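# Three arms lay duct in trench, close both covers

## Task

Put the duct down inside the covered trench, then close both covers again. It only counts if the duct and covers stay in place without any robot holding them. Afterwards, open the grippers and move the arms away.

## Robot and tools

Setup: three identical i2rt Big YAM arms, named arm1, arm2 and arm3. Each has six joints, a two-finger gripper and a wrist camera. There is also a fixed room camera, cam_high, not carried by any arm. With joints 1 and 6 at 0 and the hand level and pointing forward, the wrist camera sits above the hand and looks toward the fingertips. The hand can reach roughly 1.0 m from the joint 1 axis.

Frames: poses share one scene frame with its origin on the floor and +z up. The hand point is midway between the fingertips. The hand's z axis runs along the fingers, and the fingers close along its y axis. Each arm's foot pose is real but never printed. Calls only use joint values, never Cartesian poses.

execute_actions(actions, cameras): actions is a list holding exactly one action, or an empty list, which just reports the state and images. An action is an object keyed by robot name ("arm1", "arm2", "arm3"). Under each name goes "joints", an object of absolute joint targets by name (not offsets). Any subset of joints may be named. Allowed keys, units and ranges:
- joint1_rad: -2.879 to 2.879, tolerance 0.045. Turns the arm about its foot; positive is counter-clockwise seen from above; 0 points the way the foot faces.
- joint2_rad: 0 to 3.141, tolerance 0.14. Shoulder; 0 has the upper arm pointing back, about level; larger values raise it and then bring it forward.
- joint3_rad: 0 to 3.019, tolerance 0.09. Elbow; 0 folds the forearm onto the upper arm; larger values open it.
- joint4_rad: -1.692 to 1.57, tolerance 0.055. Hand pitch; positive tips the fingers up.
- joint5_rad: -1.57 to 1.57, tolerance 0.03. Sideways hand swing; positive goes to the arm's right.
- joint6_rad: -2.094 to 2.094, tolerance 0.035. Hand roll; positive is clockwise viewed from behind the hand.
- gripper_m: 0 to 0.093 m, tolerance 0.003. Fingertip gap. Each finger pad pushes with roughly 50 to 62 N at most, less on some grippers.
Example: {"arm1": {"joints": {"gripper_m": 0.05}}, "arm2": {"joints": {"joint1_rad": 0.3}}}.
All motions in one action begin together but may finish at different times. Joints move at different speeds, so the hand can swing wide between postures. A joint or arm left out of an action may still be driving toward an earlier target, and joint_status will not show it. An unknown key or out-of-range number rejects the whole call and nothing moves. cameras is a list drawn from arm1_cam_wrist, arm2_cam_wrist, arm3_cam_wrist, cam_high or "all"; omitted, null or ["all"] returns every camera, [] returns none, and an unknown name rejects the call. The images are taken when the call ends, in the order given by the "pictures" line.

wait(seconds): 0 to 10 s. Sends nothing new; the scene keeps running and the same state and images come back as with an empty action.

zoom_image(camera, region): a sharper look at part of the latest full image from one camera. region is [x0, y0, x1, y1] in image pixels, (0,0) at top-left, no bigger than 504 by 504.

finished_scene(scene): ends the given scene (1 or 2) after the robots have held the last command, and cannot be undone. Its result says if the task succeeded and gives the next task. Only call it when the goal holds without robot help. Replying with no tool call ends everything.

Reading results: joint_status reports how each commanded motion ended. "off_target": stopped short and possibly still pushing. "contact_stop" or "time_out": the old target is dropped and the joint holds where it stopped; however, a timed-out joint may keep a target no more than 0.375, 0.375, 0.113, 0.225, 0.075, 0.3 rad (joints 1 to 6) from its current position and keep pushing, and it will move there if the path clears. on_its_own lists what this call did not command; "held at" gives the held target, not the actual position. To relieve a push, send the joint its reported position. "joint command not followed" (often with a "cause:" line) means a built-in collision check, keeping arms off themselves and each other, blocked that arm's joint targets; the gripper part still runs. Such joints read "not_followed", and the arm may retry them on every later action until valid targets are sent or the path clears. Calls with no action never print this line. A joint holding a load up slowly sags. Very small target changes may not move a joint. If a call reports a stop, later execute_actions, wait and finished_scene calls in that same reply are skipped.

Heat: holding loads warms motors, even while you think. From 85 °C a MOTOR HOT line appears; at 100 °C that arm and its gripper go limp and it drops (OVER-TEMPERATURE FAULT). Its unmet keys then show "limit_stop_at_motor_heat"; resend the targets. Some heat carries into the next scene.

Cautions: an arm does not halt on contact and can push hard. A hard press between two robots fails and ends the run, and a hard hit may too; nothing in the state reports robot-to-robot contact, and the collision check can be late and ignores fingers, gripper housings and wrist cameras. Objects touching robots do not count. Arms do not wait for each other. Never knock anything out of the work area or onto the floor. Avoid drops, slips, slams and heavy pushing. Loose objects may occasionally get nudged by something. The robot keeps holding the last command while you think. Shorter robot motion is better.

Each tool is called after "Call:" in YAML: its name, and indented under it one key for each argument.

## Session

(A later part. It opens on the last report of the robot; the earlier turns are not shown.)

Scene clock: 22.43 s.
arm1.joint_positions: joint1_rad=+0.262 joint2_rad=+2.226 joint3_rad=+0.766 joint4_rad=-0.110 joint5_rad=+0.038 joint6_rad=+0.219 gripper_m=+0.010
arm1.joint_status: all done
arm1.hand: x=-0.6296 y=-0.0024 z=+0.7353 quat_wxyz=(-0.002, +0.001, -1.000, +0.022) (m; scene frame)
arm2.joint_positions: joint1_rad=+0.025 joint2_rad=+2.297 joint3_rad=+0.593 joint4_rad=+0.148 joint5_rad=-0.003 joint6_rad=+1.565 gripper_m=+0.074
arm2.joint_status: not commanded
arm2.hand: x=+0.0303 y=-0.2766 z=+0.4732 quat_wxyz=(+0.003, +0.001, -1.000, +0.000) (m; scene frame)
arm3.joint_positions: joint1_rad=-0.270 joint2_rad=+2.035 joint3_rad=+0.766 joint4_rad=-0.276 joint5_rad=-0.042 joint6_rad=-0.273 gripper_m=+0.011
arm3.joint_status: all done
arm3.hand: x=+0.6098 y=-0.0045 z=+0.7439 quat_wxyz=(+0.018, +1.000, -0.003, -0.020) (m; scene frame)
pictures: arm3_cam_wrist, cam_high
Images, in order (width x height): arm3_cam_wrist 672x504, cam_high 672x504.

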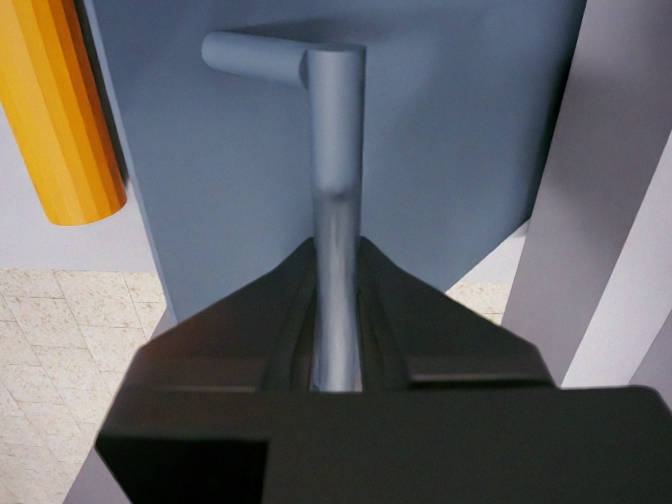

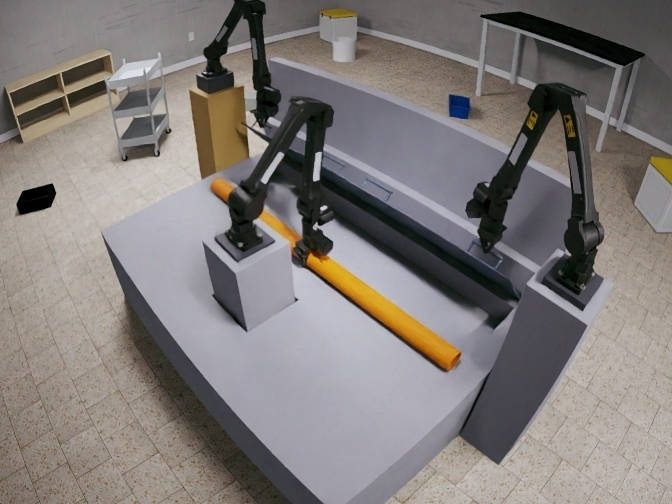

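Call:
execute_actions:
  actions:
    - {"arm1":{"joints":{"joint1_rad":0.406,"joint2_rad":2.11,"joint3_rad":0.775,"joint4_rad":-0.2,"joint6_rad":0.348}},"arm2":{"joints":{"joint2_rad":2.05,"joint3_rad":0.525,"joint4_rad":0.0}},"arm3":{"joints":{"joint1_rad":-0.41,"joint2_rad":1.935,"joint3_rad":0.805,"joint4_rad":-0.375,"joint6_rad":-0.396}}}

Scene clock: 24.23 s.
arm1.joint_positions: joint1_rad=+0.365 joint2_rad=+2.163 joint3_rad=+0.775 joint4_rad=-0.193 joint5_rad=+0.043 joint6_rad=+0.324 gripper_m=+0.010
arm1.joint_status: all done
arm1.hand: x=-0.6307 y=+0.0346 z=+0.7567 quat_wxyz=(+0.000, +0.000, -1.000, +0.025) (m; scene frame)
arm2.joint_positions: joint1_rad=+0.025 joint2_rad=+2.091 joint3_rad=+0.527 joint4_rad=+0.005 joint5_rad=+0.001 joint6_rad=+1.568 gripper_m=+0.074
arm2.joint_status: all done
arm2.hand: x=+0.0311 y=-0.2788 z=+0.5265 quat_wxyz=(+0.001, -0.001, -1.000, +0.002) (m; scene frame)
arm3.joint_positions: joint1_rad=-0.366 joint2_rad=+1.981 joint3_rad=+0.787 joint4_rad=-0.352 joint5_rad=-0.050 joint6_rad=-0.373 gripper_m=+0.011
arm3.joint_status: all done
arm3.hand: x=+0.6111 y=+0.0321 z=+0.7655 quat_wxyz=(+0.020, +1.000, -0.001, -0.023) (m; scene frame)
pictures: arm1_cam_wrist, arm2_cam_wrist, arm3_cam_wrist, cam_high
Images, in order (width x height): arm1_cam_wrist 672x504, arm2_cam_wrist 672x504, arm3_cam_wrist 672x504, cam_high 672x504.

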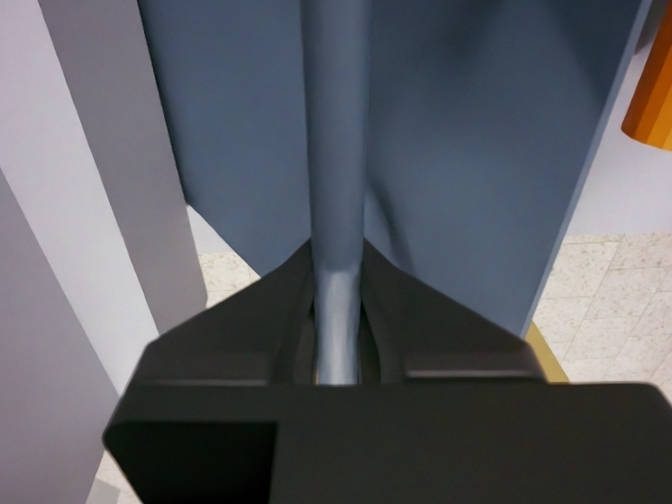

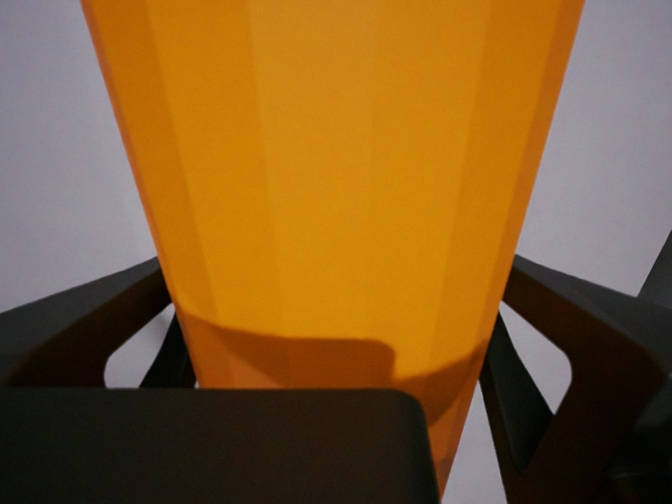

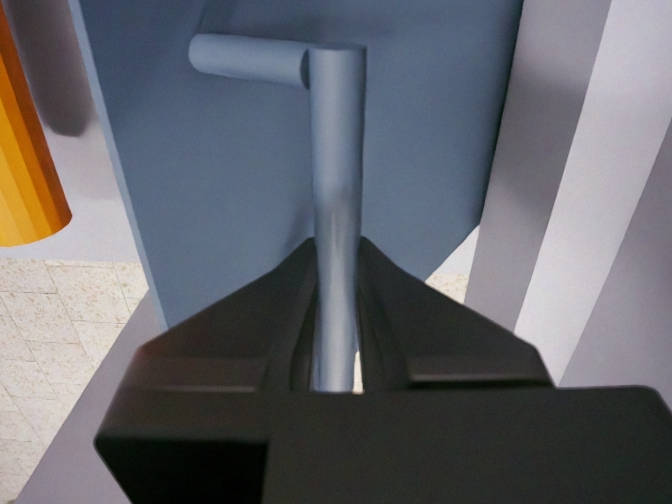

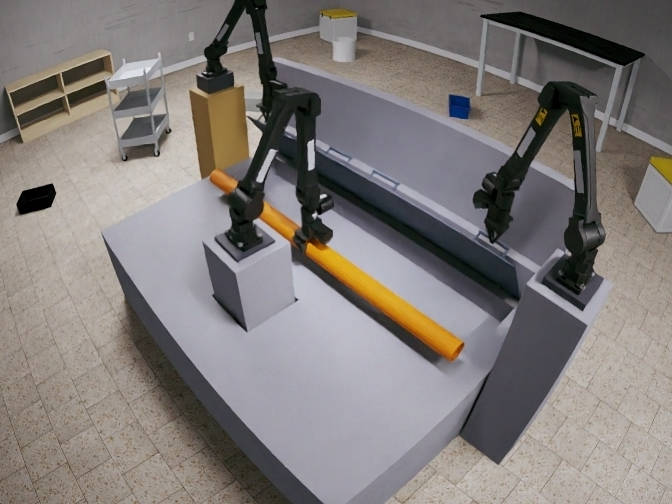

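Call:
zoom_image:
  camera: "cam_high"
  region: [400, 220, 560, 380]

Call:
zoom_image:
  camera: "cam_high"
  region: [200, 90, 400, 270]

Region (400, 220, 560, 380) of cam_high's 672x504 image, scaled by 3.150, with more detail than that image has.

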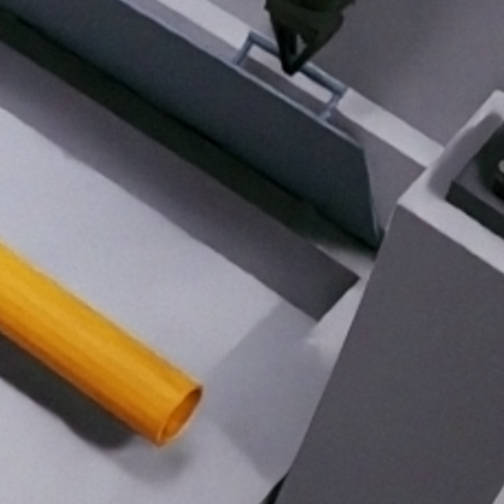

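Region (200, 90, 400, 270) of cam_high's 672x504 image, scaled by 2.520, with more detail than that image has; it fills the top 454 rows of this view, and the rest is white.

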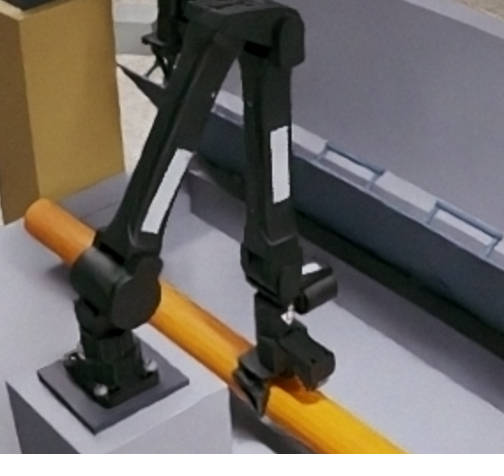

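Call:
execute_actions:
  actions:
    - {"arm2":{"joints":{"joint2_rad":2.17,"joint3_rad":0.82,"joint4_rad":0.225}}}
  cameras: ["cam_high","arm2_cam_wrist"]

Scene clock: 26.77 s.
arm1.joint_positions: joint1_rad=+0.365 joint2_rad=+2.163 joint3_rad=+0.775 joint4_rad=-0.193 joint5_rad=+0.043 joint6_rad=+0.324 gripper_m=+0.010
arm1.joint_status: not commanded
arm1.hand: x=-0.6307 y=+0.0346 z=+0.7567 quat_wxyz=(+0.000, +0.000, -1.000, +0.025) (m; scene frame)
arm2.joint_positions: joint1_rad=+0.025 joint2_rad=+2.229 joint3_rad=+0.793 joint4_rad=+0.208 joint5_rad=+0.001 joint6_rad=+1.568 gripper_m=+0.074
arm2.joint_status: all done
arm2.hand: x=+0.0317 y=-0.1125 z=+0.5049 quat_wxyz=(+0.001, -0.001, -0.987, -0.163) (m; scene frame)
arm3.joint_positions: joint1_rad=-0.366 joint2_rad=+1.981 joint3_rad=+0.787 joint4_rad=-0.352 joint5_rad=-0.050 joint6_rad=-0.373 gripper_m=+0.011
arm3.joint_status: not commanded
arm3.hand: x=+0.6111 y=+0.0321 z=+0.7655 quat_wxyz=(+0.020, +1.000, -0.001, -0.023) (m; scene frame)
pictures: arm2_cam_wrist, cam_high
Images, in order (width x height): arm2_cam_wrist 672x504, cam_high 672x504.

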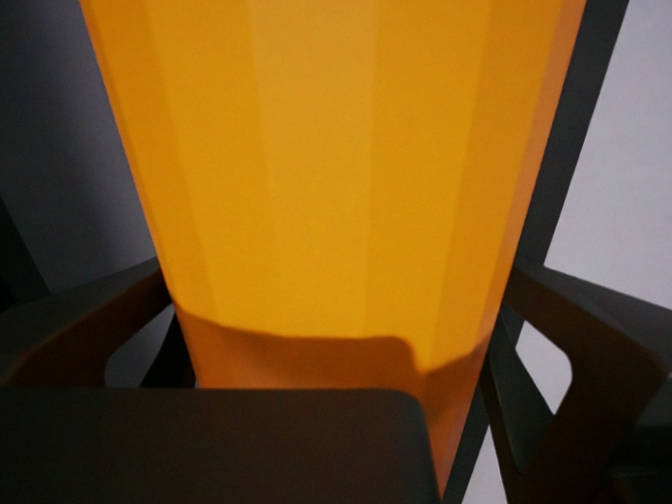

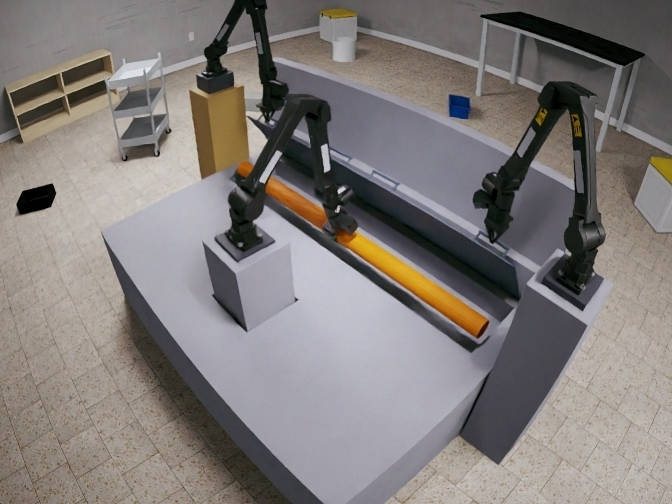

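Call:
zoom_image:
  camera: "cam_high"
  region: [400, 220, 560, 380]

Call:
zoom_image:
  camera: "cam_high"
  region: [200, 110, 380, 270]

Region (400, 220, 560, 380) of cam_high's 672x504 image, scaled by 3.150, with more detail than that image has.

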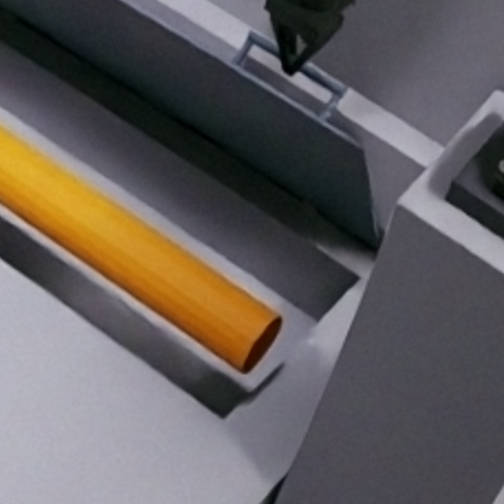

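Region (200, 110, 380, 270) of cam_high's 672x504 image, scaled by 2.800, with more detail than that image has.

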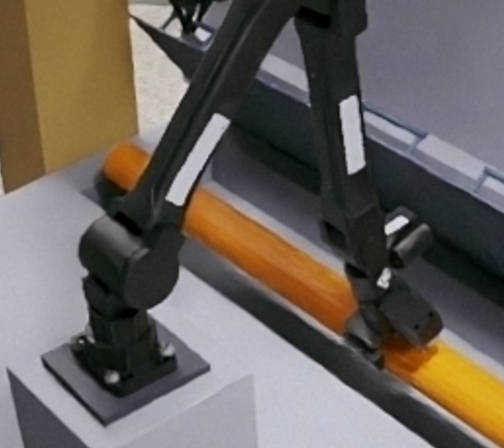

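Call:
execute_actions:
  actions:
    - {"arm2":{"joints":{"joint1_rad":0.088,"joint2_rad":2.2,"joint3_rad":1.112,"joint4_rad":-0.21,"joint5_rad":0.02,"joint6_rad":1.632}}}
  cameras: ["cam_high","arm2_cam_wrist"]

Scene clock: 33.37 s.
arm1.joint_positions: joint1_rad=+0.368 joint2_rad=+2.159 joint3_rad=+0.775 joint4_rad=-0.195 joint5_rad=+0.037 joint6_rad=+0.326 gripper_m=+0.010
arm1.joint_status: not commanded
arm1.hand: x=-0.6305 y=+0.0367 z=+0.7579 quat_wxyz=(+0.000, +0.000, -1.000, +0.022) (m; scene frame)
arm2.joint_positions: joint1_rad=+0.090 joint2_rad=+2.275 joint3_rad=+1.058 joint4_rad=-0.210 joint5_rad=+0.021 joint6_rad=+1.623 gripper_m=+0.074
arm2.joint_status: all done
arm2.hand: x=+0.0037 y=-0.0679 z=+0.4994 quat_wxyz=(-0.005, +0.004, -0.998, -0.065) (m; scene frame)
arm3.joint_positions: joint1_rad=-0.373 joint2_rad=+1.974 joint3_rad=+0.788 joint4_rad=-0.355 joint5_rad=-0.041 joint6_rad=-0.379 gripper_m=+0.011
arm3.joint_status: not commanded
arm3.hand: x=+0.6110 y=+0.0366 z=+0.7680 quat_wxyz=(+0.015, +1.000, -0.001, -0.024) (m; scene frame)
pictures: arm2_cam_wrist, cam_high
Images, in order (width x height): arm2_cam_wrist 672x504, cam_high 672x504.

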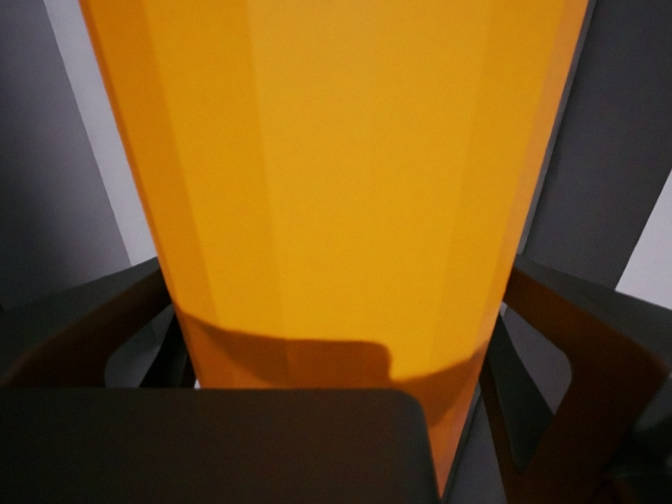

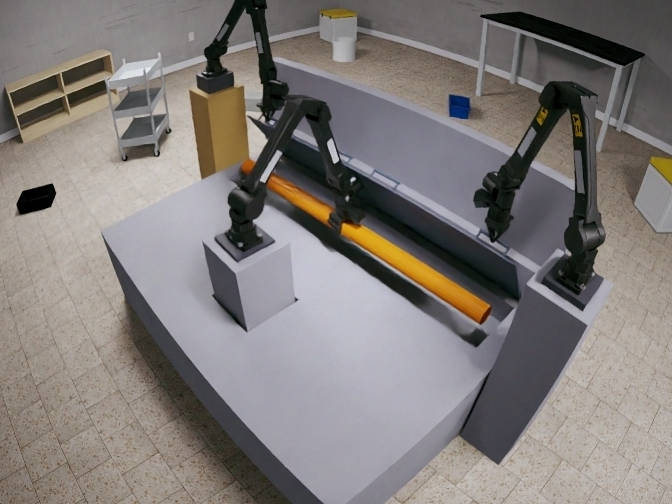

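Call:
execute_actions:
  actions:
    - {"arm2":{"joints":{"joint2_rad":2.455,"joint3_rad":1.25,"joint4_rad":-0.088}}}
  cameras: ["cam_high","arm2_cam_wrist"]

Scene clock: 34.97 s.
arm1.joint_positions: joint1_rad=+0.368 joint2_rad=+2.159 joint3_rad=+0.775 joint4_rad=-0.195 joint5_rad=+0.036 joint6_rad=+0.326 gripper_m=+0.010
arm1.joint_status: not commanded
arm1.hand: x=-0.6305 y=+0.0368 z=+0.7579 quat_wxyz=(+0.000, +0.000, -1.000, +0.022) (m; scene frame)
arm2.joint_positions: joint1_rad=+0.090 joint2_rad=+2.539 joint3_rad=+1.219 joint4_rad=-0.101 joint5_rad=+0.021 joint6_rad=+1.623 gripper_m=+0.074
arm2.joint_status: all done
arm2.hand: x=+0.0023 y=-0.0518 z=+0.4017 quat_wxyz=(-0.005, +0.004, -0.998, -0.068) (m; scene frame)
arm3.joint_positions: joint1_rad=-0.373 joint2_rad=+1.974 joint3_rad=+0.788 joint4_rad=-0.355 joint5_rad=-0.040 joint6_rad=-0.379 gripper_m=+0.011
arm3.joint_status: not commanded
arm3.hand: x=+0.6112 y=+0.0369 z=+0.7680 quat_wxyz=(+0.014, +1.000, -0.001, -0.023) (m; scene frame)
pictures: arm2_cam_wrist, cam_high
Images, in order (width x height): arm2_cam_wrist 672x504, cam_high 672x504.

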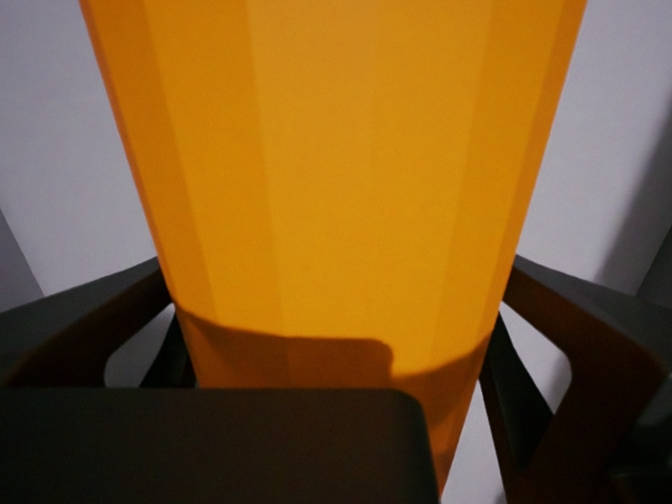

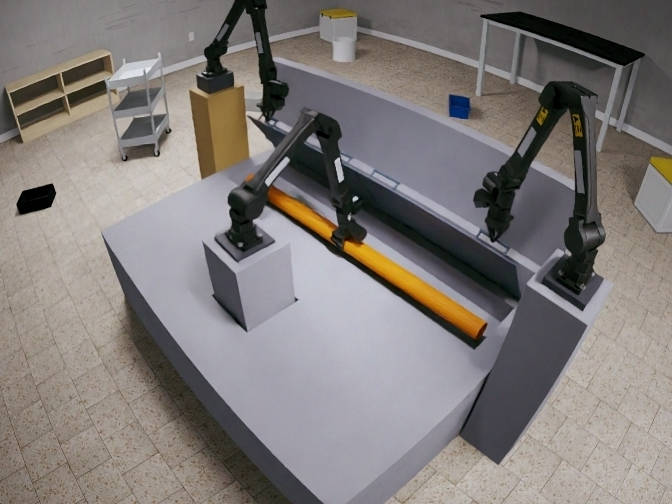

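Call:
execute_actions:
  actions:
    - {"arm2":{"joints":{"joint2_rad":2.535,"joint3_rad":1.295}}}
  cameras: ["arm2_cam_wrist"]

Scene clock: 36.03 s.
arm1.joint_positions: joint1_rad=+0.368 joint2_rad=+2.159 joint3_rad=+0.775 joint4_rad=-0.195 joint5_rad=+0.036 joint6_rad=+0.326 gripper_m=+0.010
arm1.joint_status: not commanded
arm1.hand: x=-0.6305 y=+0.0368 z=+0.7579 quat_wxyz=(+0.000, +0.000, -1.000, +0.022) (m; scene frame)
arm2.joint_positions: joint1_rad=+0.090 joint2_rad=+2.600 joint3_rad=+1.268 joint4_rad=-0.101 joint5_rad=+0.018 joint6_rad=+1.627 gripper_m=+0.074
arm2.joint_status: all done
arm2.hand: x=+0.0016 y=-0.0504 z=+0.3785 quat_wxyz=(-0.003, +0.002, -0.998, -0.062) (m; scene frame)
arm3.joint_positions: joint1_rad=-0.373 joint2_rad=+1.974 joint3_rad=+0.788 joint4_rad=-0.355 joint5_rad=-0.040 joint6_rad=-0.379 gripper_m=+0.011
arm3.joint_status: not commanded
arm3.hand: x=+0.6112 y=+0.0369 z=+0.7680 quat_wxyz=(+0.014, +1.000, -0.001, -0.023) (m; scene frame)
pictures: arm2_cam_wrist
Images, in order (width x height): arm2_cam_wrist 672x504.

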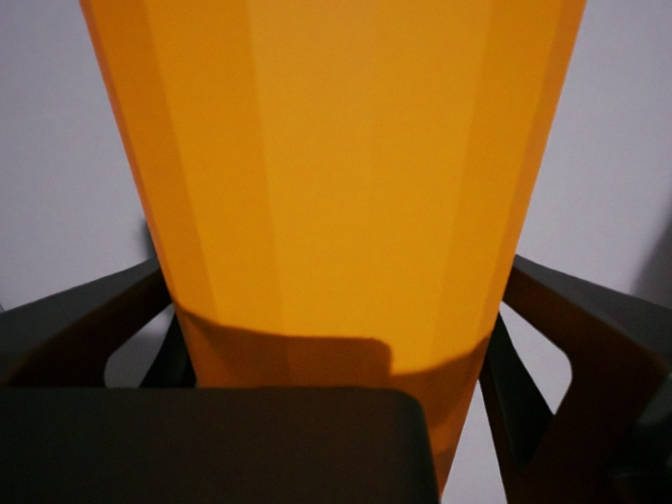

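Call:
execute_actions:
  actions:
    - {"arm2":{"joints":{"joint2_rad":2.6,"joint3_rad":1.28}}}
  cameras: []

Scene clock: 36.80 s.
arm1.joint_positions: joint1_rad=+0.368 joint2_rad=+2.159 joint3_rad=+0.775 joint4_rad=-0.195 joint5_rad=+0.036 joint6_rad=+0.326 gripper_m=+0.010
arm1.joint_status: not commanded
arm1.hand: x=-0.6305 y=+0.0368 z=+0.7579 quat_wxyz=(+0.000, +0.000, -1.000, +0.022) (m; scene frame)
arm2.joint_positions: joint1_rad=+0.090 joint2_rad=+2.633 joint3_rad=+1.267 joint4_rad=-0.099 joint5_rad=+0.014 joint6_rad=+1.637 gripper_m=+0.074
arm2.joint_status: all done
arm2.hand: x=+0.0019 y=-0.0665 z=+0.3631 quat_wxyz=(-0.002, -0.003, -0.999, -0.046) (m; scene frame)
arm3.joint_positions: joint1_rad=-0.373 joint2_rad=+1.974 joint3_rad=+0.788 joint4_rad=-0.355 joint5_rad=-0.040 joint6_rad=-0.379 gripper_m=+0.011
arm3.joint_status: not commanded
arm3.hand: x=+0.6112 y=+0.0369 z=+0.7680 quat_wxyz=(+0.014, +1.000, -0.001, -0.023) (m; scene frame)
pictures: none
No camera images: the call's "cameras" was empty. Leave "cameras" out to get every camera's image.

Call:
execute_actions:
  actions:
    - {"arm2":{"joints":{"joint2_rad":2.645,"joint3_rad":1.30}}}
  cameras: ["cam_high","arm2_cam_wrist"]

Scene clock: 37.40 s.
arm1.joint_positions: joint1_rad=+0.368 joint2_rad=+2.159 joint3_rad=+0.775 joint4_rad=-0.195 joint5_rad=+0.036 joint6_rad=+0.326 gripper_m=+0.010
arm1.joint_status: not commanded
arm1.hand: x=-0.6305 y=+0.0368 z=+0.7579 quat_wxyz=(+0.000, +0.000, -1.000, +0.022) (m; scene frame)
arm2.joint_positions: joint1_rad=+0.090 joint2_rad=+2.634 joint3_rad=+1.268 joint4_rad=-0.099 joint5_rad=+0.014 joint6_rad=+1.637 gripper_m=+0.074
arm2.joint_status: all done
arm2.hand: x=+0.0019 y=-0.0666 z=+0.3628 quat_wxyz=(-0.002, -0.003, -0.999, -0.046) (m; scene frame)
arm3.joint_positions: joint1_rad=-0.373 joint2_rad=+1.974 joint3_rad=+0.788 joint4_rad=-0.355 joint5_rad=-0.040 joint6_rad=-0.379 gripper_m=+0.011
arm3.joint_status: not commanded
arm3.hand: x=+0.6112 y=+0.0369 z=+0.7680 quat_wxyz=(+0.014, +1.000, -0.001, -0.023) (m; scene frame)
pictures: arm2_cam_wrist, cam_high
Images, in order (width x height): arm2_cam_wrist 672x504, cam_high 672x504.

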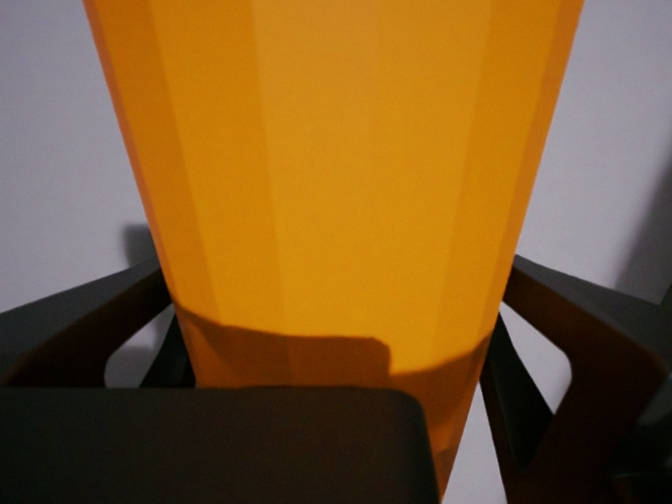

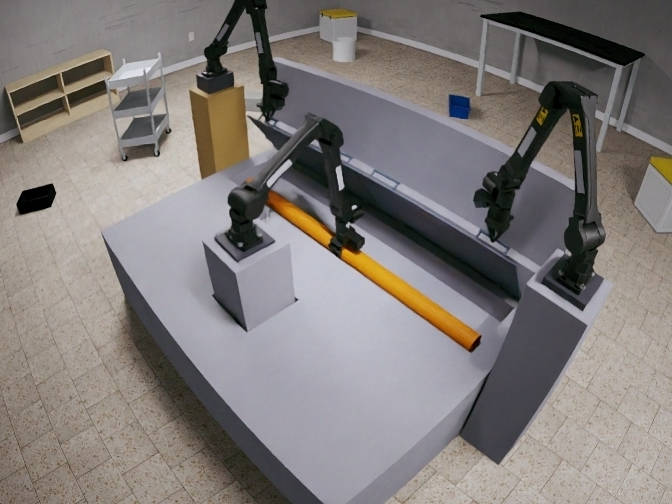

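The duct is resting on the trench floor, so I'll release it.

Call:
execute_actions:
  actions:
    - {"arm2":{"joints":{"joint2_rad":2.634,"joint3_rad":1.268,"gripper_m":0.093}}}
  cameras: ["arm2_cam_wrist"]

Scene clock: 38.00 s.
arm1.joint_positions: joint1_rad=+0.368 joint2_rad=+2.159 joint3_rad=+0.775 joint4_rad=-0.195 joint5_rad=+0.036 joint6_rad=+0.326 gripper_m=+0.010
arm1.joint_status: not commanded
arm1.hand: x=-0.6305 y=+0.0368 z=+0.7579 quat_wxyz=(+0.000, +0.000, -1.000, +0.022) (m; scene frame)
arm2.joint_positions: joint1_rad=+0.090 joint2_rad=+2.634 joint3_rad=+1.267 joint4_rad=-0.099 joint5_rad=+0.017 joint6_rad=+1.637 gripper_m=+0.093
arm2.joint_status: all done
arm2.hand: x=+0.0024 y=-0.0671 z=+0.3627 quat_wxyz=(-0.004, -0.003, -0.999, -0.046) (m; scene frame)
arm3.joint_positions: joint1_rad=-0.373 joint2_rad=+1.974 joint3_rad=+0.788 joint4_rad=-0.355 joint5_rad=-0.040 joint6_rad=-0.379 gripper_m=+0.011
arm3.joint_status: not commanded
arm3.hand: x=+0.6112 y=+0.0369 z=+0.7680 quat_wxyz=(+0.014, +1.000, -0.001, -0.023) (m; scene frame)
pictures: arm2_cam_wrist
Images, in order (width x height): arm2_cam_wrist 672x504.

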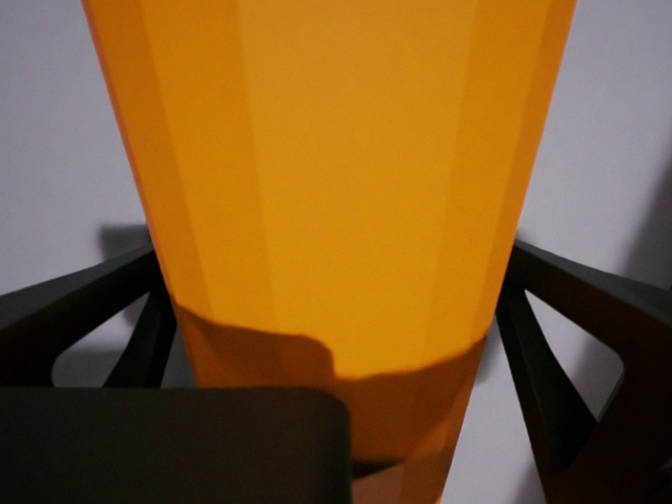

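Call:
execute_actions:
  actions:
    - {"arm2":{"joints":{"joint2_rad":2.41,"joint3_rad":1.115}}}
  cameras: ["arm2_cam_wrist"]

Scene clock: 39.27 s.
arm1.joint_positions: joint1_rad=+0.368 joint2_rad=+2.159 joint3_rad=+0.775 joint4_rad=-0.195 joint5_rad=+0.036 joint6_rad=+0.326 gripper_m=+0.010
arm1.joint_status: not commanded
arm1.hand: x=-0.6305 y=+0.0368 z=+0.7579 quat_wxyz=(+0.000, +0.000, -1.000, +0.022) (m; scene frame)
arm2.joint_positions: joint1_rad=+0.090 joint2_rad=+2.394 joint3_rad=+1.113 joint4_rad=-0.092 joint5_rad=+0.017 joint6_rad=+1.637 gripper_m=+0.093
arm2.joint_status: all done
arm2.hand: x=+0.0019 y=-0.0518 z=+0.4568 quat_wxyz=(-0.001, -0.003, -0.996, -0.092) (m; scene frame)
arm3.joint_positions: joint1_rad=-0.373 joint2_rad=+1.974 joint3_rad=+0.788 joint4_rad=-0.355 joint5_rad=-0.040 joint6_rad=-0.379 gripper_m=+0.011
arm3.joint_status: not commanded
arm3.hand: x=+0.6112 y=+0.0369 z=+0.7680 quat_wxyz=(+0.014, +1.000, -0.001, -0.023) (m; scene frame)
pictures: arm2_cam_wrist
Images, in order (width x height): arm2_cam_wrist 672x504.

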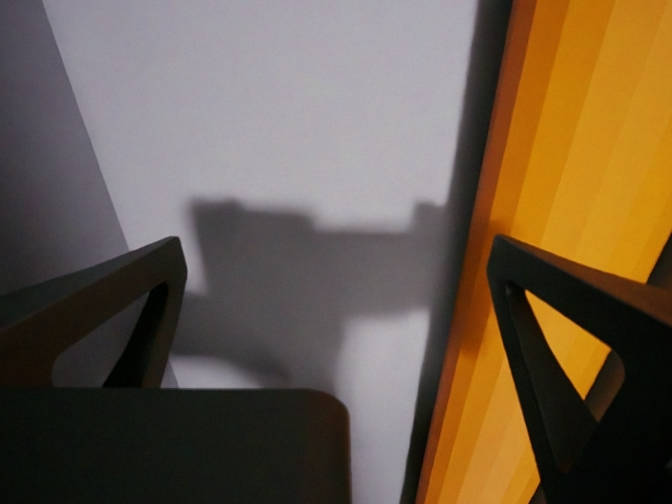

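Call:
execute_actions:
  actions:
    - {"arm2":{"joints":{"joint2_rad":1.95,"joint3_rad":0.62,"joint4_rad":-0.2}}}
  cameras: ["cam_high"]

Scene clock: 40.63 s.
arm1.joint_positions: joint1_rad=+0.368 joint2_rad=+2.159 joint3_rad=+0.775 joint4_rad=-0.195 joint5_rad=+0.036 joint6_rad=+0.326 gripper_m=+0.010
arm1.joint_status: not commanded
arm1.hand: x=-0.6305 y=+0.0368 z=+0.7579 quat_wxyz=(+0.000, +0.000, -1.000, +0.022) (m; scene frame)
arm2.joint_positions: joint1_rad=+0.090 joint2_rad=+1.944 joint3_rad=+0.617 joint4_rad=-0.189 joint5_rad=+0.017 joint6_rad=+1.637 gripper_m=+0.093
arm2.joint_status: all done
arm2.hand: x=+0.0128 y=-0.2240 z=+0.5706 quat_wxyz=(-0.005, -0.003, -1.000, -0.021) (m; scene frame)
arm3.joint_positions: joint1_rad=-0.373 joint2_rad=+1.974 joint3_rad=+0.788 joint4_rad=-0.355 joint5_rad=-0.040 joint6_rad=-0.379 gripper_m=+0.011
arm3.joint_status: not commanded
arm3.hand: x=+0.6112 y=+0.0369 z=+0.7680 quat_wxyz=(+0.014, +1.000, -0.001, -0.023) (m; scene frame)
pictures: cam_high
Images, in order (width x height): cam_high 672x504.

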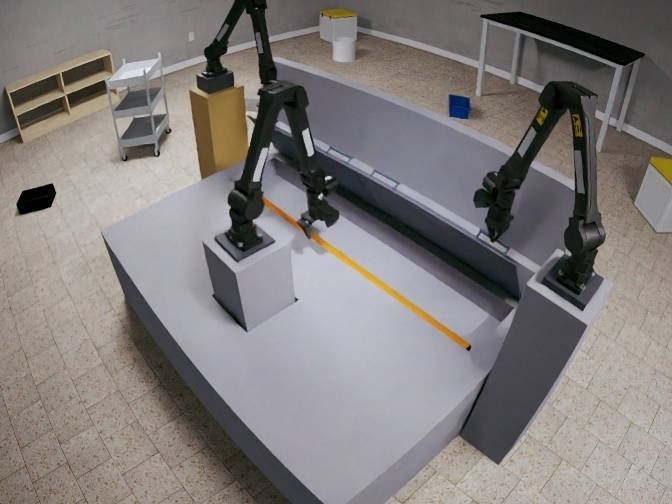

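Call:
execute_actions:
  actions:
    - {"arm1":{"joints":{"joint1_rad":0.135,"joint2_rad":2.305,"joint3_rad":0.81,"joint4_rad":-0.03,"joint6_rad":0.075}},"arm2":{"joints":{"joint2_rad":1.5,"joint3_rad":0.42,"joint4_rad":-0.55,"gripper_m":0.03}},"arm3":{"joints":{"joint1_rad":-0.152,"joint2_rad":2.11,"joint3_rad":0.775,"joint4_rad":-0.17,"joint6_rad":-0.138}}}
  cameras: ["cam_high"]

Scene clock: 42.03 s.
arm1.joint_positions: joint1_rad=+0.097 joint2_rad=+2.360 joint3_rad=+0.808 joint4_rad=-0.031 joint5_rad=+0.020 joint6_rad=+0.061 gripper_m=+0.010
arm1.joint_status: all done
arm1.hand: x=-0.6289 y=-0.0569 z=+0.6931 quat_wxyz=(+0.008, -0.002, -1.000, +0.014) (m; scene frame)
arm2.joint_positions: joint1_rad=+0.090 joint2_rad=+1.498 joint3_rad=+0.410 joint4_rad=-0.536 joint5_rad=+0.017 joint6_rad=+1.637 gripper_m=+0.030
arm2.joint_status: all done
arm2.hand: x=+0.0194 y=-0.3254 z=+0.6590 quat_wxyz=(-0.009, -0.002, -0.999, +0.034) (m; scene frame)
arm3.joint_positions: joint1_rad=-0.114 joint2_rad=+2.164 joint3_rad=+0.771 joint4_rad=-0.163 joint5_rad=-0.029 joint6_rad=-0.139 gripper_m=+0.011
arm3.joint_status: all done
arm3.hand: x=+0.6106 y=-0.0607 z=+0.7003 quat_wxyz=(+0.015, +1.000, +0.008, -0.011) (m; scene frame)
pictures: cam_high
Images, in order (width x height): cam_high 672x504.

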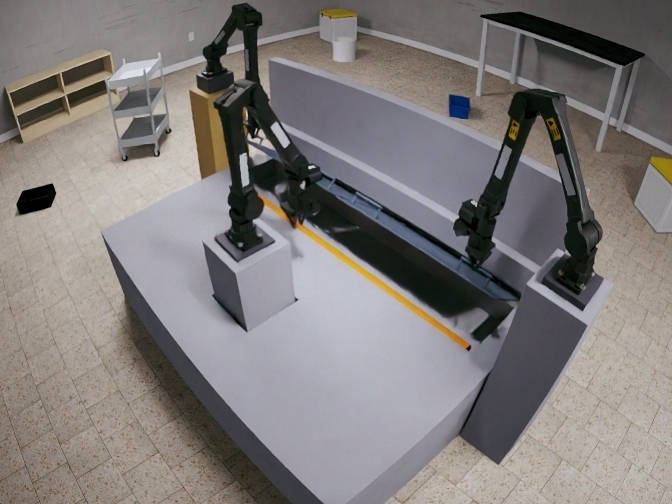

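Call:
execute_actions:
  actions:
    - {"arm1":{"joints":{"joint1_rad":-0.10,"joint2_rad":2.61,"joint3_rad":0.995,"joint4_rad":0.112,"joint6_rad":-0.165}},"arm3":{"joints":{"joint1_rad":0.066,"joint2_rad":2.425,"joint3_rad":0.90,"joint4_rad":0.042,"joint6_rad":0.09}}}
  cameras: ["cam_high"]

Scene clock: 43.30 s.
arm1.joint_positions: joint1_rad=-0.133 joint2_rad=+2.685 joint3_rad=+1.008 joint4_rad=+0.108 joint5_rad=+0.013 joint6_rad=-0.171 gripper_m=+0.010
arm1.joint_status: all done
arm1.hand: x=-0.6259 y=-0.1361 z=+0.5831 quat_wxyz=(+0.002, -0.001, -1.000, +0.010) (m; scene frame)
arm2.joint_positions: joint1_rad=+0.090 joint2_rad=+1.498 joint3_rad=+0.410 joint4_rad=-0.536 joint5_rad=+0.017 joint6_rad=+1.637 gripper_m=+0.030
arm2.joint_status: not commanded
arm2.hand: x=+0.0194 y=-0.3254 z=+0.6590 quat_wxyz=(-0.009, -0.002, -0.999, +0.034) (m; scene frame)
arm3.joint_positions: joint1_rad=+0.099 joint2_rad=+2.491 joint3_rad=+0.901 joint4_rad=+0.035 joint5_rad=-0.020 joint6_rad=+0.082 gripper_m=+0.011
arm3.joint_status: all done
arm3.hand: x=+0.6094 y=-0.1361 z=+0.5939 quat_wxyz=(+0.012, +1.000, +0.004, -0.009) (m; scene frame)
pictures: cam_high
Images, in order (width x height): cam_high 672x504.

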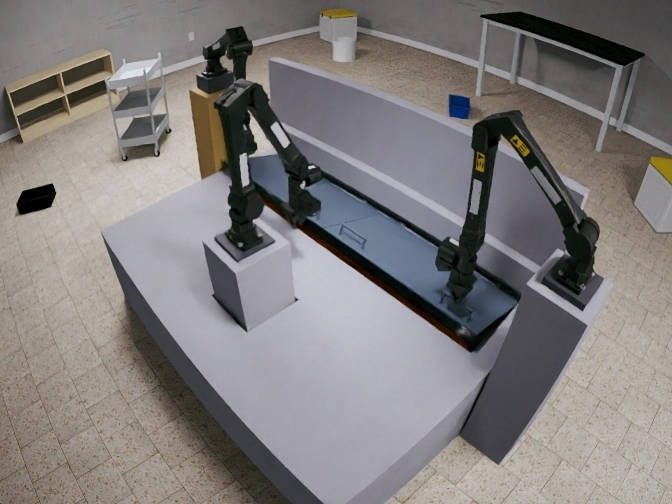

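Call:
execute_actions:
  actions:
    - {"arm1":{"joints":{"joint1_rad":-0.19,"joint2_rad":2.855,"joint3_rad":1.235,"joint4_rad":0.123,"joint6_rad":-0.245}},"arm3":{"joints":{"joint1_rad":0.162,"joint2_rad":2.69,"joint3_rad":1.088,"joint4_rad":0.122,"joint6_rad":0.17}}}
  cameras: []

Scene clock: 44.37 s.
arm1.joint_positions: joint1_rad=-0.207 joint2_rad=+2.931 joint3_rad=+1.240 joint4_rad=+0.116 joint5_rad=+0.008 joint6_rad=-0.247 gripper_m=+0.010
arm1.joint_status: all done
arm1.hand: x=-0.6239 y=-0.1635 z=+0.4906 quat_wxyz=(+0.005, +0.000, -1.000, +0.007) (m; scene frame)
arm2.joint_positions: joint1_rad=+0.090 joint2_rad=+1.498 joint3_rad=+0.410 joint4_rad=-0.536 joint5_rad=+0.017 joint6_rad=+1.637 gripper_m=+0.030
arm2.joint_status: not commanded
arm2.hand: x=+0.0194 y=-0.3254 z=+0.6590 quat_wxyz=(-0.009, -0.002, -0.999, +0.034) (m; scene frame)
arm3.joint_positions: joint1_rad=+0.177 joint2_rad=+2.753 joint3_rad=+1.086 joint4_rad=+0.109 joint5_rad=-0.010 joint6_rad=+0.162 gripper_m=+0.011
arm3.joint_status: all done
arm3.hand: x=+0.6088 y=-0.1631 z=+0.5010 quat_wxyz=(+0.007, +1.000, +0.003, -0.008) (m; scene frame)
pictures: none
No camera images: the call's "cameras" was empty. Leave "cameras" out to get every camera's image.

Call:
execute_actions:
  actions:
    - {"arm1":{"joints":{"joint1_rad":-0.206,"joint2_rad":2.94,"joint3_rad":1.255}},"arm3":{"joints":{"joint1_rad":0.179,"joint2_rad":2.772,"joint3_rad":1.104,"joint4_rad":0.124}}}
  cameras: []

Scene clock: 45.03 s.
arm1.joint_positions: joint1_rad=-0.209 joint2_rad=+2.933 joint3_rad=+1.242 joint4_rad=+0.116 joint5_rad=+0.006 joint6_rad=-0.248 gripper_m=+0.010
arm1.joint_status: all done
arm1.hand: x=-0.6244 y=-0.1637 z=+0.4898 quat_wxyz=(+0.005, -0.001, -1.000, +0.006) (m; scene frame)
arm2.joint_positions: joint1_rad=+0.090 joint2_rad=+1.498 joint3_rad=+0.410 joint4_rad=-0.536 joint5_rad=+0.017 joint6_rad=+1.637 gripper_m=+0.030
arm2.joint_status: not commanded
arm2.hand: x=+0.0194 y=-0.3254 z=+0.6590 quat_wxyz=(-0.009, -0.002, -0.999, +0.034) (m; scene frame)
arm3.joint_positions: joint1_rad=+0.177 joint2_rad=+2.755 joint3_rad=+1.087 joint4_rad=+0.109 joint5_rad=-0.010 joint6_rad=+0.163 gripper_m=+0.011
arm3.joint_status: all done
arm3.hand: x=+0.6097 y=-0.1632 z=+0.5004 quat_wxyz=(+0.007, +1.000, +0.003, -0.007) (m; scene frame)
pictures: none
No camera images: the call's "cameras" was empty. Leave "cameras" out to get every camera's image.

Call:
execute_actions:
  actions:
    - {"arm1":{"joints":{"joint2_rad":2.933,"joint3_rad":1.242,"gripper_m":0.05}},"arm3":{"joints":{"joint2_rad":2.755,"joint3_rad":1.087,"joint4_rad":0.109,"gripper_m":0.05}}}
  cameras: []

Call:
execute_actions:
  actions:
    - {"arm1":{"joints":{"joint2_rad":2.4,"joint3_rad":0.9,"joint4_rad":-0.05}},"arm3":{"joints":{"joint2_rad":2.25,"joint3_rad":0.8,"joint4_rad":-0.1}},"arm2":{"joints":{"joint2_rad":1.1,"joint4_rad":-0.85}}}

Scene clock: 45.77 s.
arm1.joint_positions: joint1_rad=-0.208 joint2_rad=+2.933 joint3_rad=+1.242 joint4_rad=+0.116 joint5_rad=+0.002 joint6_rad=-0.248 gripper_m=+0.050
arm1.joint_status: all done
arm1.hand: x=-0.6239 y=-0.1630 z=+0.4897 quat_wxyz=(+0.004, -0.001, -1.000, +0.004) (m; scene frame)
arm2.joint_positions: joint1_rad=+0.090 joint2_rad=+1.498 joint3_rad=+0.410 joint4_rad=-0.536 joint5_rad=+0.017 joint6_rad=+1.637 gripper_m=+0.030
arm2.joint_status: not commanded
arm2.hand: x=+0.0194 y=-0.3254 z=+0.6590 quat_wxyz=(-0.009, -0.002, -0.999, +0.034) (m; scene frame)
arm3.joint_positions: joint1_rad=+0.177 joint2_rad=+2.755 joint3_rad=+1.087 joint4_rad=+0.109 joint5_rad=-0.005 joint6_rad=+0.163 gripper_m=+0.050
arm3.joint_status: all done
arm3.hand: x=+0.6095 y=-0.1623 z=+0.5004 quat_wxyz=(+0.005, +1.000, +0.003, -0.007) (m; scene frame)
pictures: none
No camera images: the call's "cameras" was empty. Leave "cameras" out to get every camera's image.

Scene clock: 47.03 s.
arm1.joint_positions: joint1_rad=-0.208 joint2_rad=+2.380 joint3_rad=+0.904 joint4_rad=-0.047 joint5_rad=+0.002 joint6_rad=-0.248 gripper_m=+0.050
arm1.joint_status: all done
arm1.hand: x=-0.5934 y=-0.1692 z=+0.6890 quat_wxyz=(-0.020, -0.001, -1.000, +0.010) (m; scene frame)
arm2.joint_positions: joint1_rad=+0.090 joint2_rad=+1.099 joint3_rad=+0.410 joint4_rad=-0.836 joint5_rad=+0.017 joint6_rad=+1.637 gripper_m=+0.030
arm2.joint_status: all done
arm2.hand: x=+0.0202 y=-0.3340 z=+0.7402 quat_wxyz=(-0.006, -0.003, -1.000, -0.016) (m; scene frame)
arm3.joint_positions: joint1_rad=+0.177 joint2_rad=+2.240 joint3_rad=+0.804 joint4_rad=-0.094 joint5_rad=-0.005 joint6_rad=+0.163 gripper_m=+0.050
arm3.joint_status: all done
arm3.hand: x=+0.6031 y=-0.1631 z=+0.6771 quat_wxyz=(+0.007, +1.000, +0.003, -0.022) (m; scene frame)
pictures: arm1_cam_wrist, arm2_cam_wrist, arm3_cam_wrist, cam_high
Images, in order (width x height): arm1_cam_wrist 672x504, arm2_cam_wrist 672x504, arm3_cam_wrist 672x504, cam_high 672x504.

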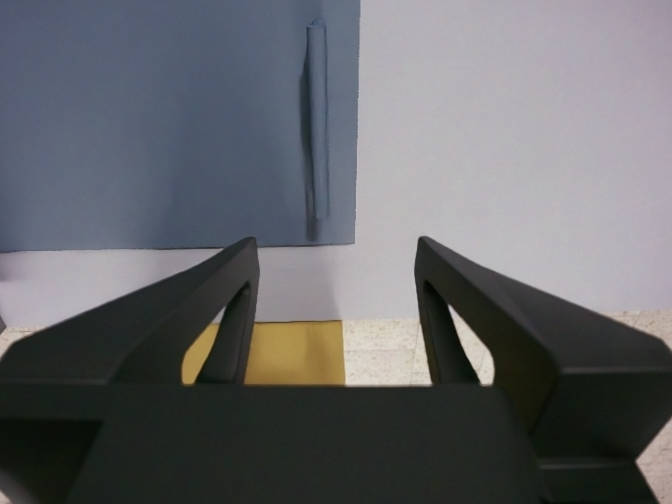

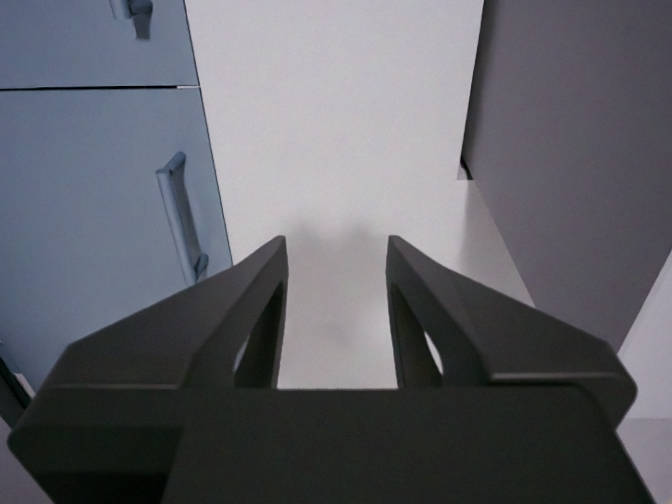

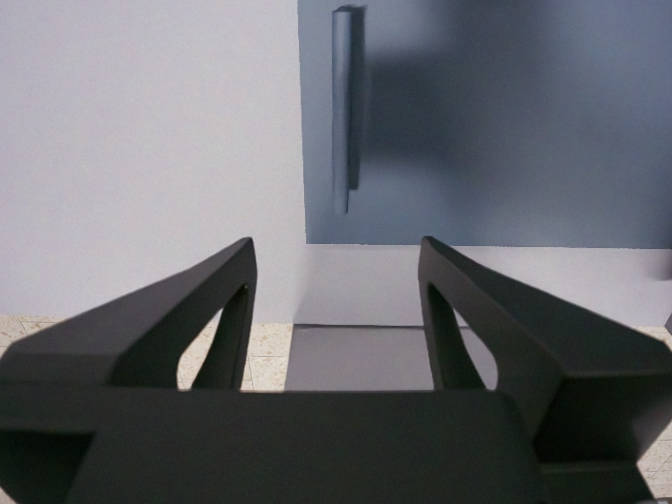

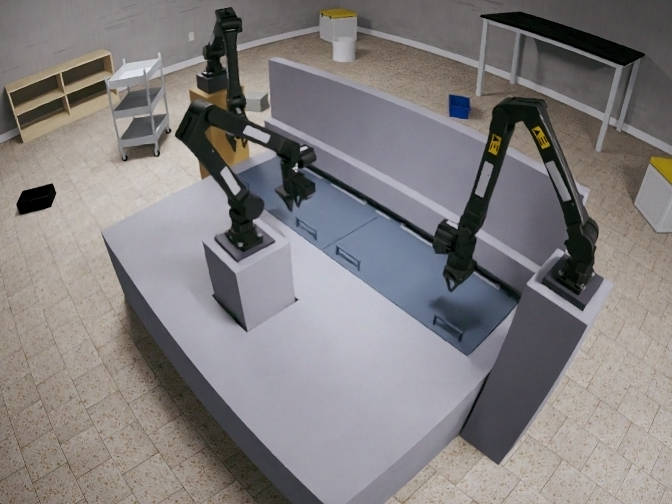

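Call:
execute_actions:
  actions:
    - {"arm1":{"joints":{"joint2_rad":1.6,"joint3_rad":0.6,"joint4_rad":-0.6}},"arm3":{"joints":{"joint2_rad":1.5,"joint3_rad":0.6,"joint4_rad":-0.7}},"arm2":{"joints":{"joint2_rad":0.6,"joint4_rad":-1.1}}}
  cameras: ["cam_high"]

Scene clock: 48.57 s.
arm1.joint_positions: joint1_rad=-0.208 joint2_rad=+1.604 joint3_rad=+0.596 joint4_rad=-0.590 joint5_rad=+0.002 joint6_rad=-0.248 gripper_m=+0.050
arm1.joint_status: all done
arm1.hand: x=-0.6804 y=-0.1452 z=+0.9105 quat_wxyz=(+0.016, -0.001, -1.000, +0.001) (m; scene frame)
arm2.joint_positions: joint1_rad=+0.090 joint2_rad=+0.601 joint3_rad=+0.410 joint4_rad=-1.086 joint5_rad=+0.017 joint6_rad=+1.637 gripper_m=+0.030
arm2.joint_status: all done
arm2.hand: x=+0.0218 y=-0.3548 z=+0.8229 quat_wxyz=(+0.002, -0.004, -0.990, -0.139) (m; scene frame)
arm3.joint_positions: joint1_rad=+0.177 joint2_rad=+1.506 joint3_rad=+0.595 joint4_rad=-0.690 joint5_rad=-0.005 joint6_rad=+0.163 gripper_m=+0.050
arm3.joint_status: all done
arm3.hand: x=+0.6824 y=-0.1492 z=+0.8807 quat_wxyz=(+0.001, +1.000, +0.003, +0.013) (m; scene frame)
pictures: cam_high
Images, in order (width x height): cam_high 672x504.

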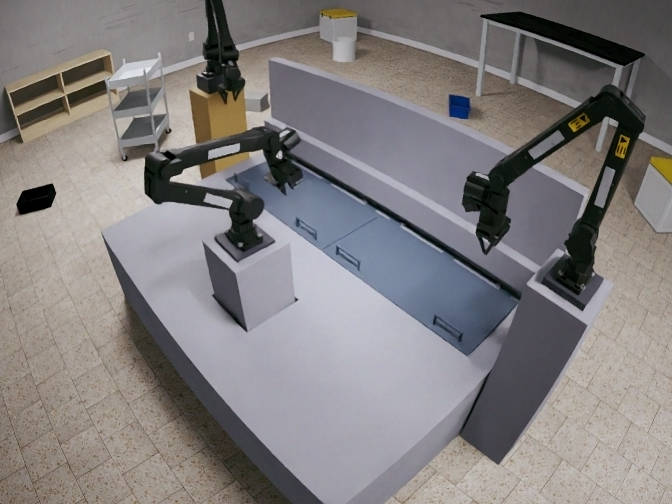

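Call:
finished_scene:
  scene: 1

The scene is finished: the task was done.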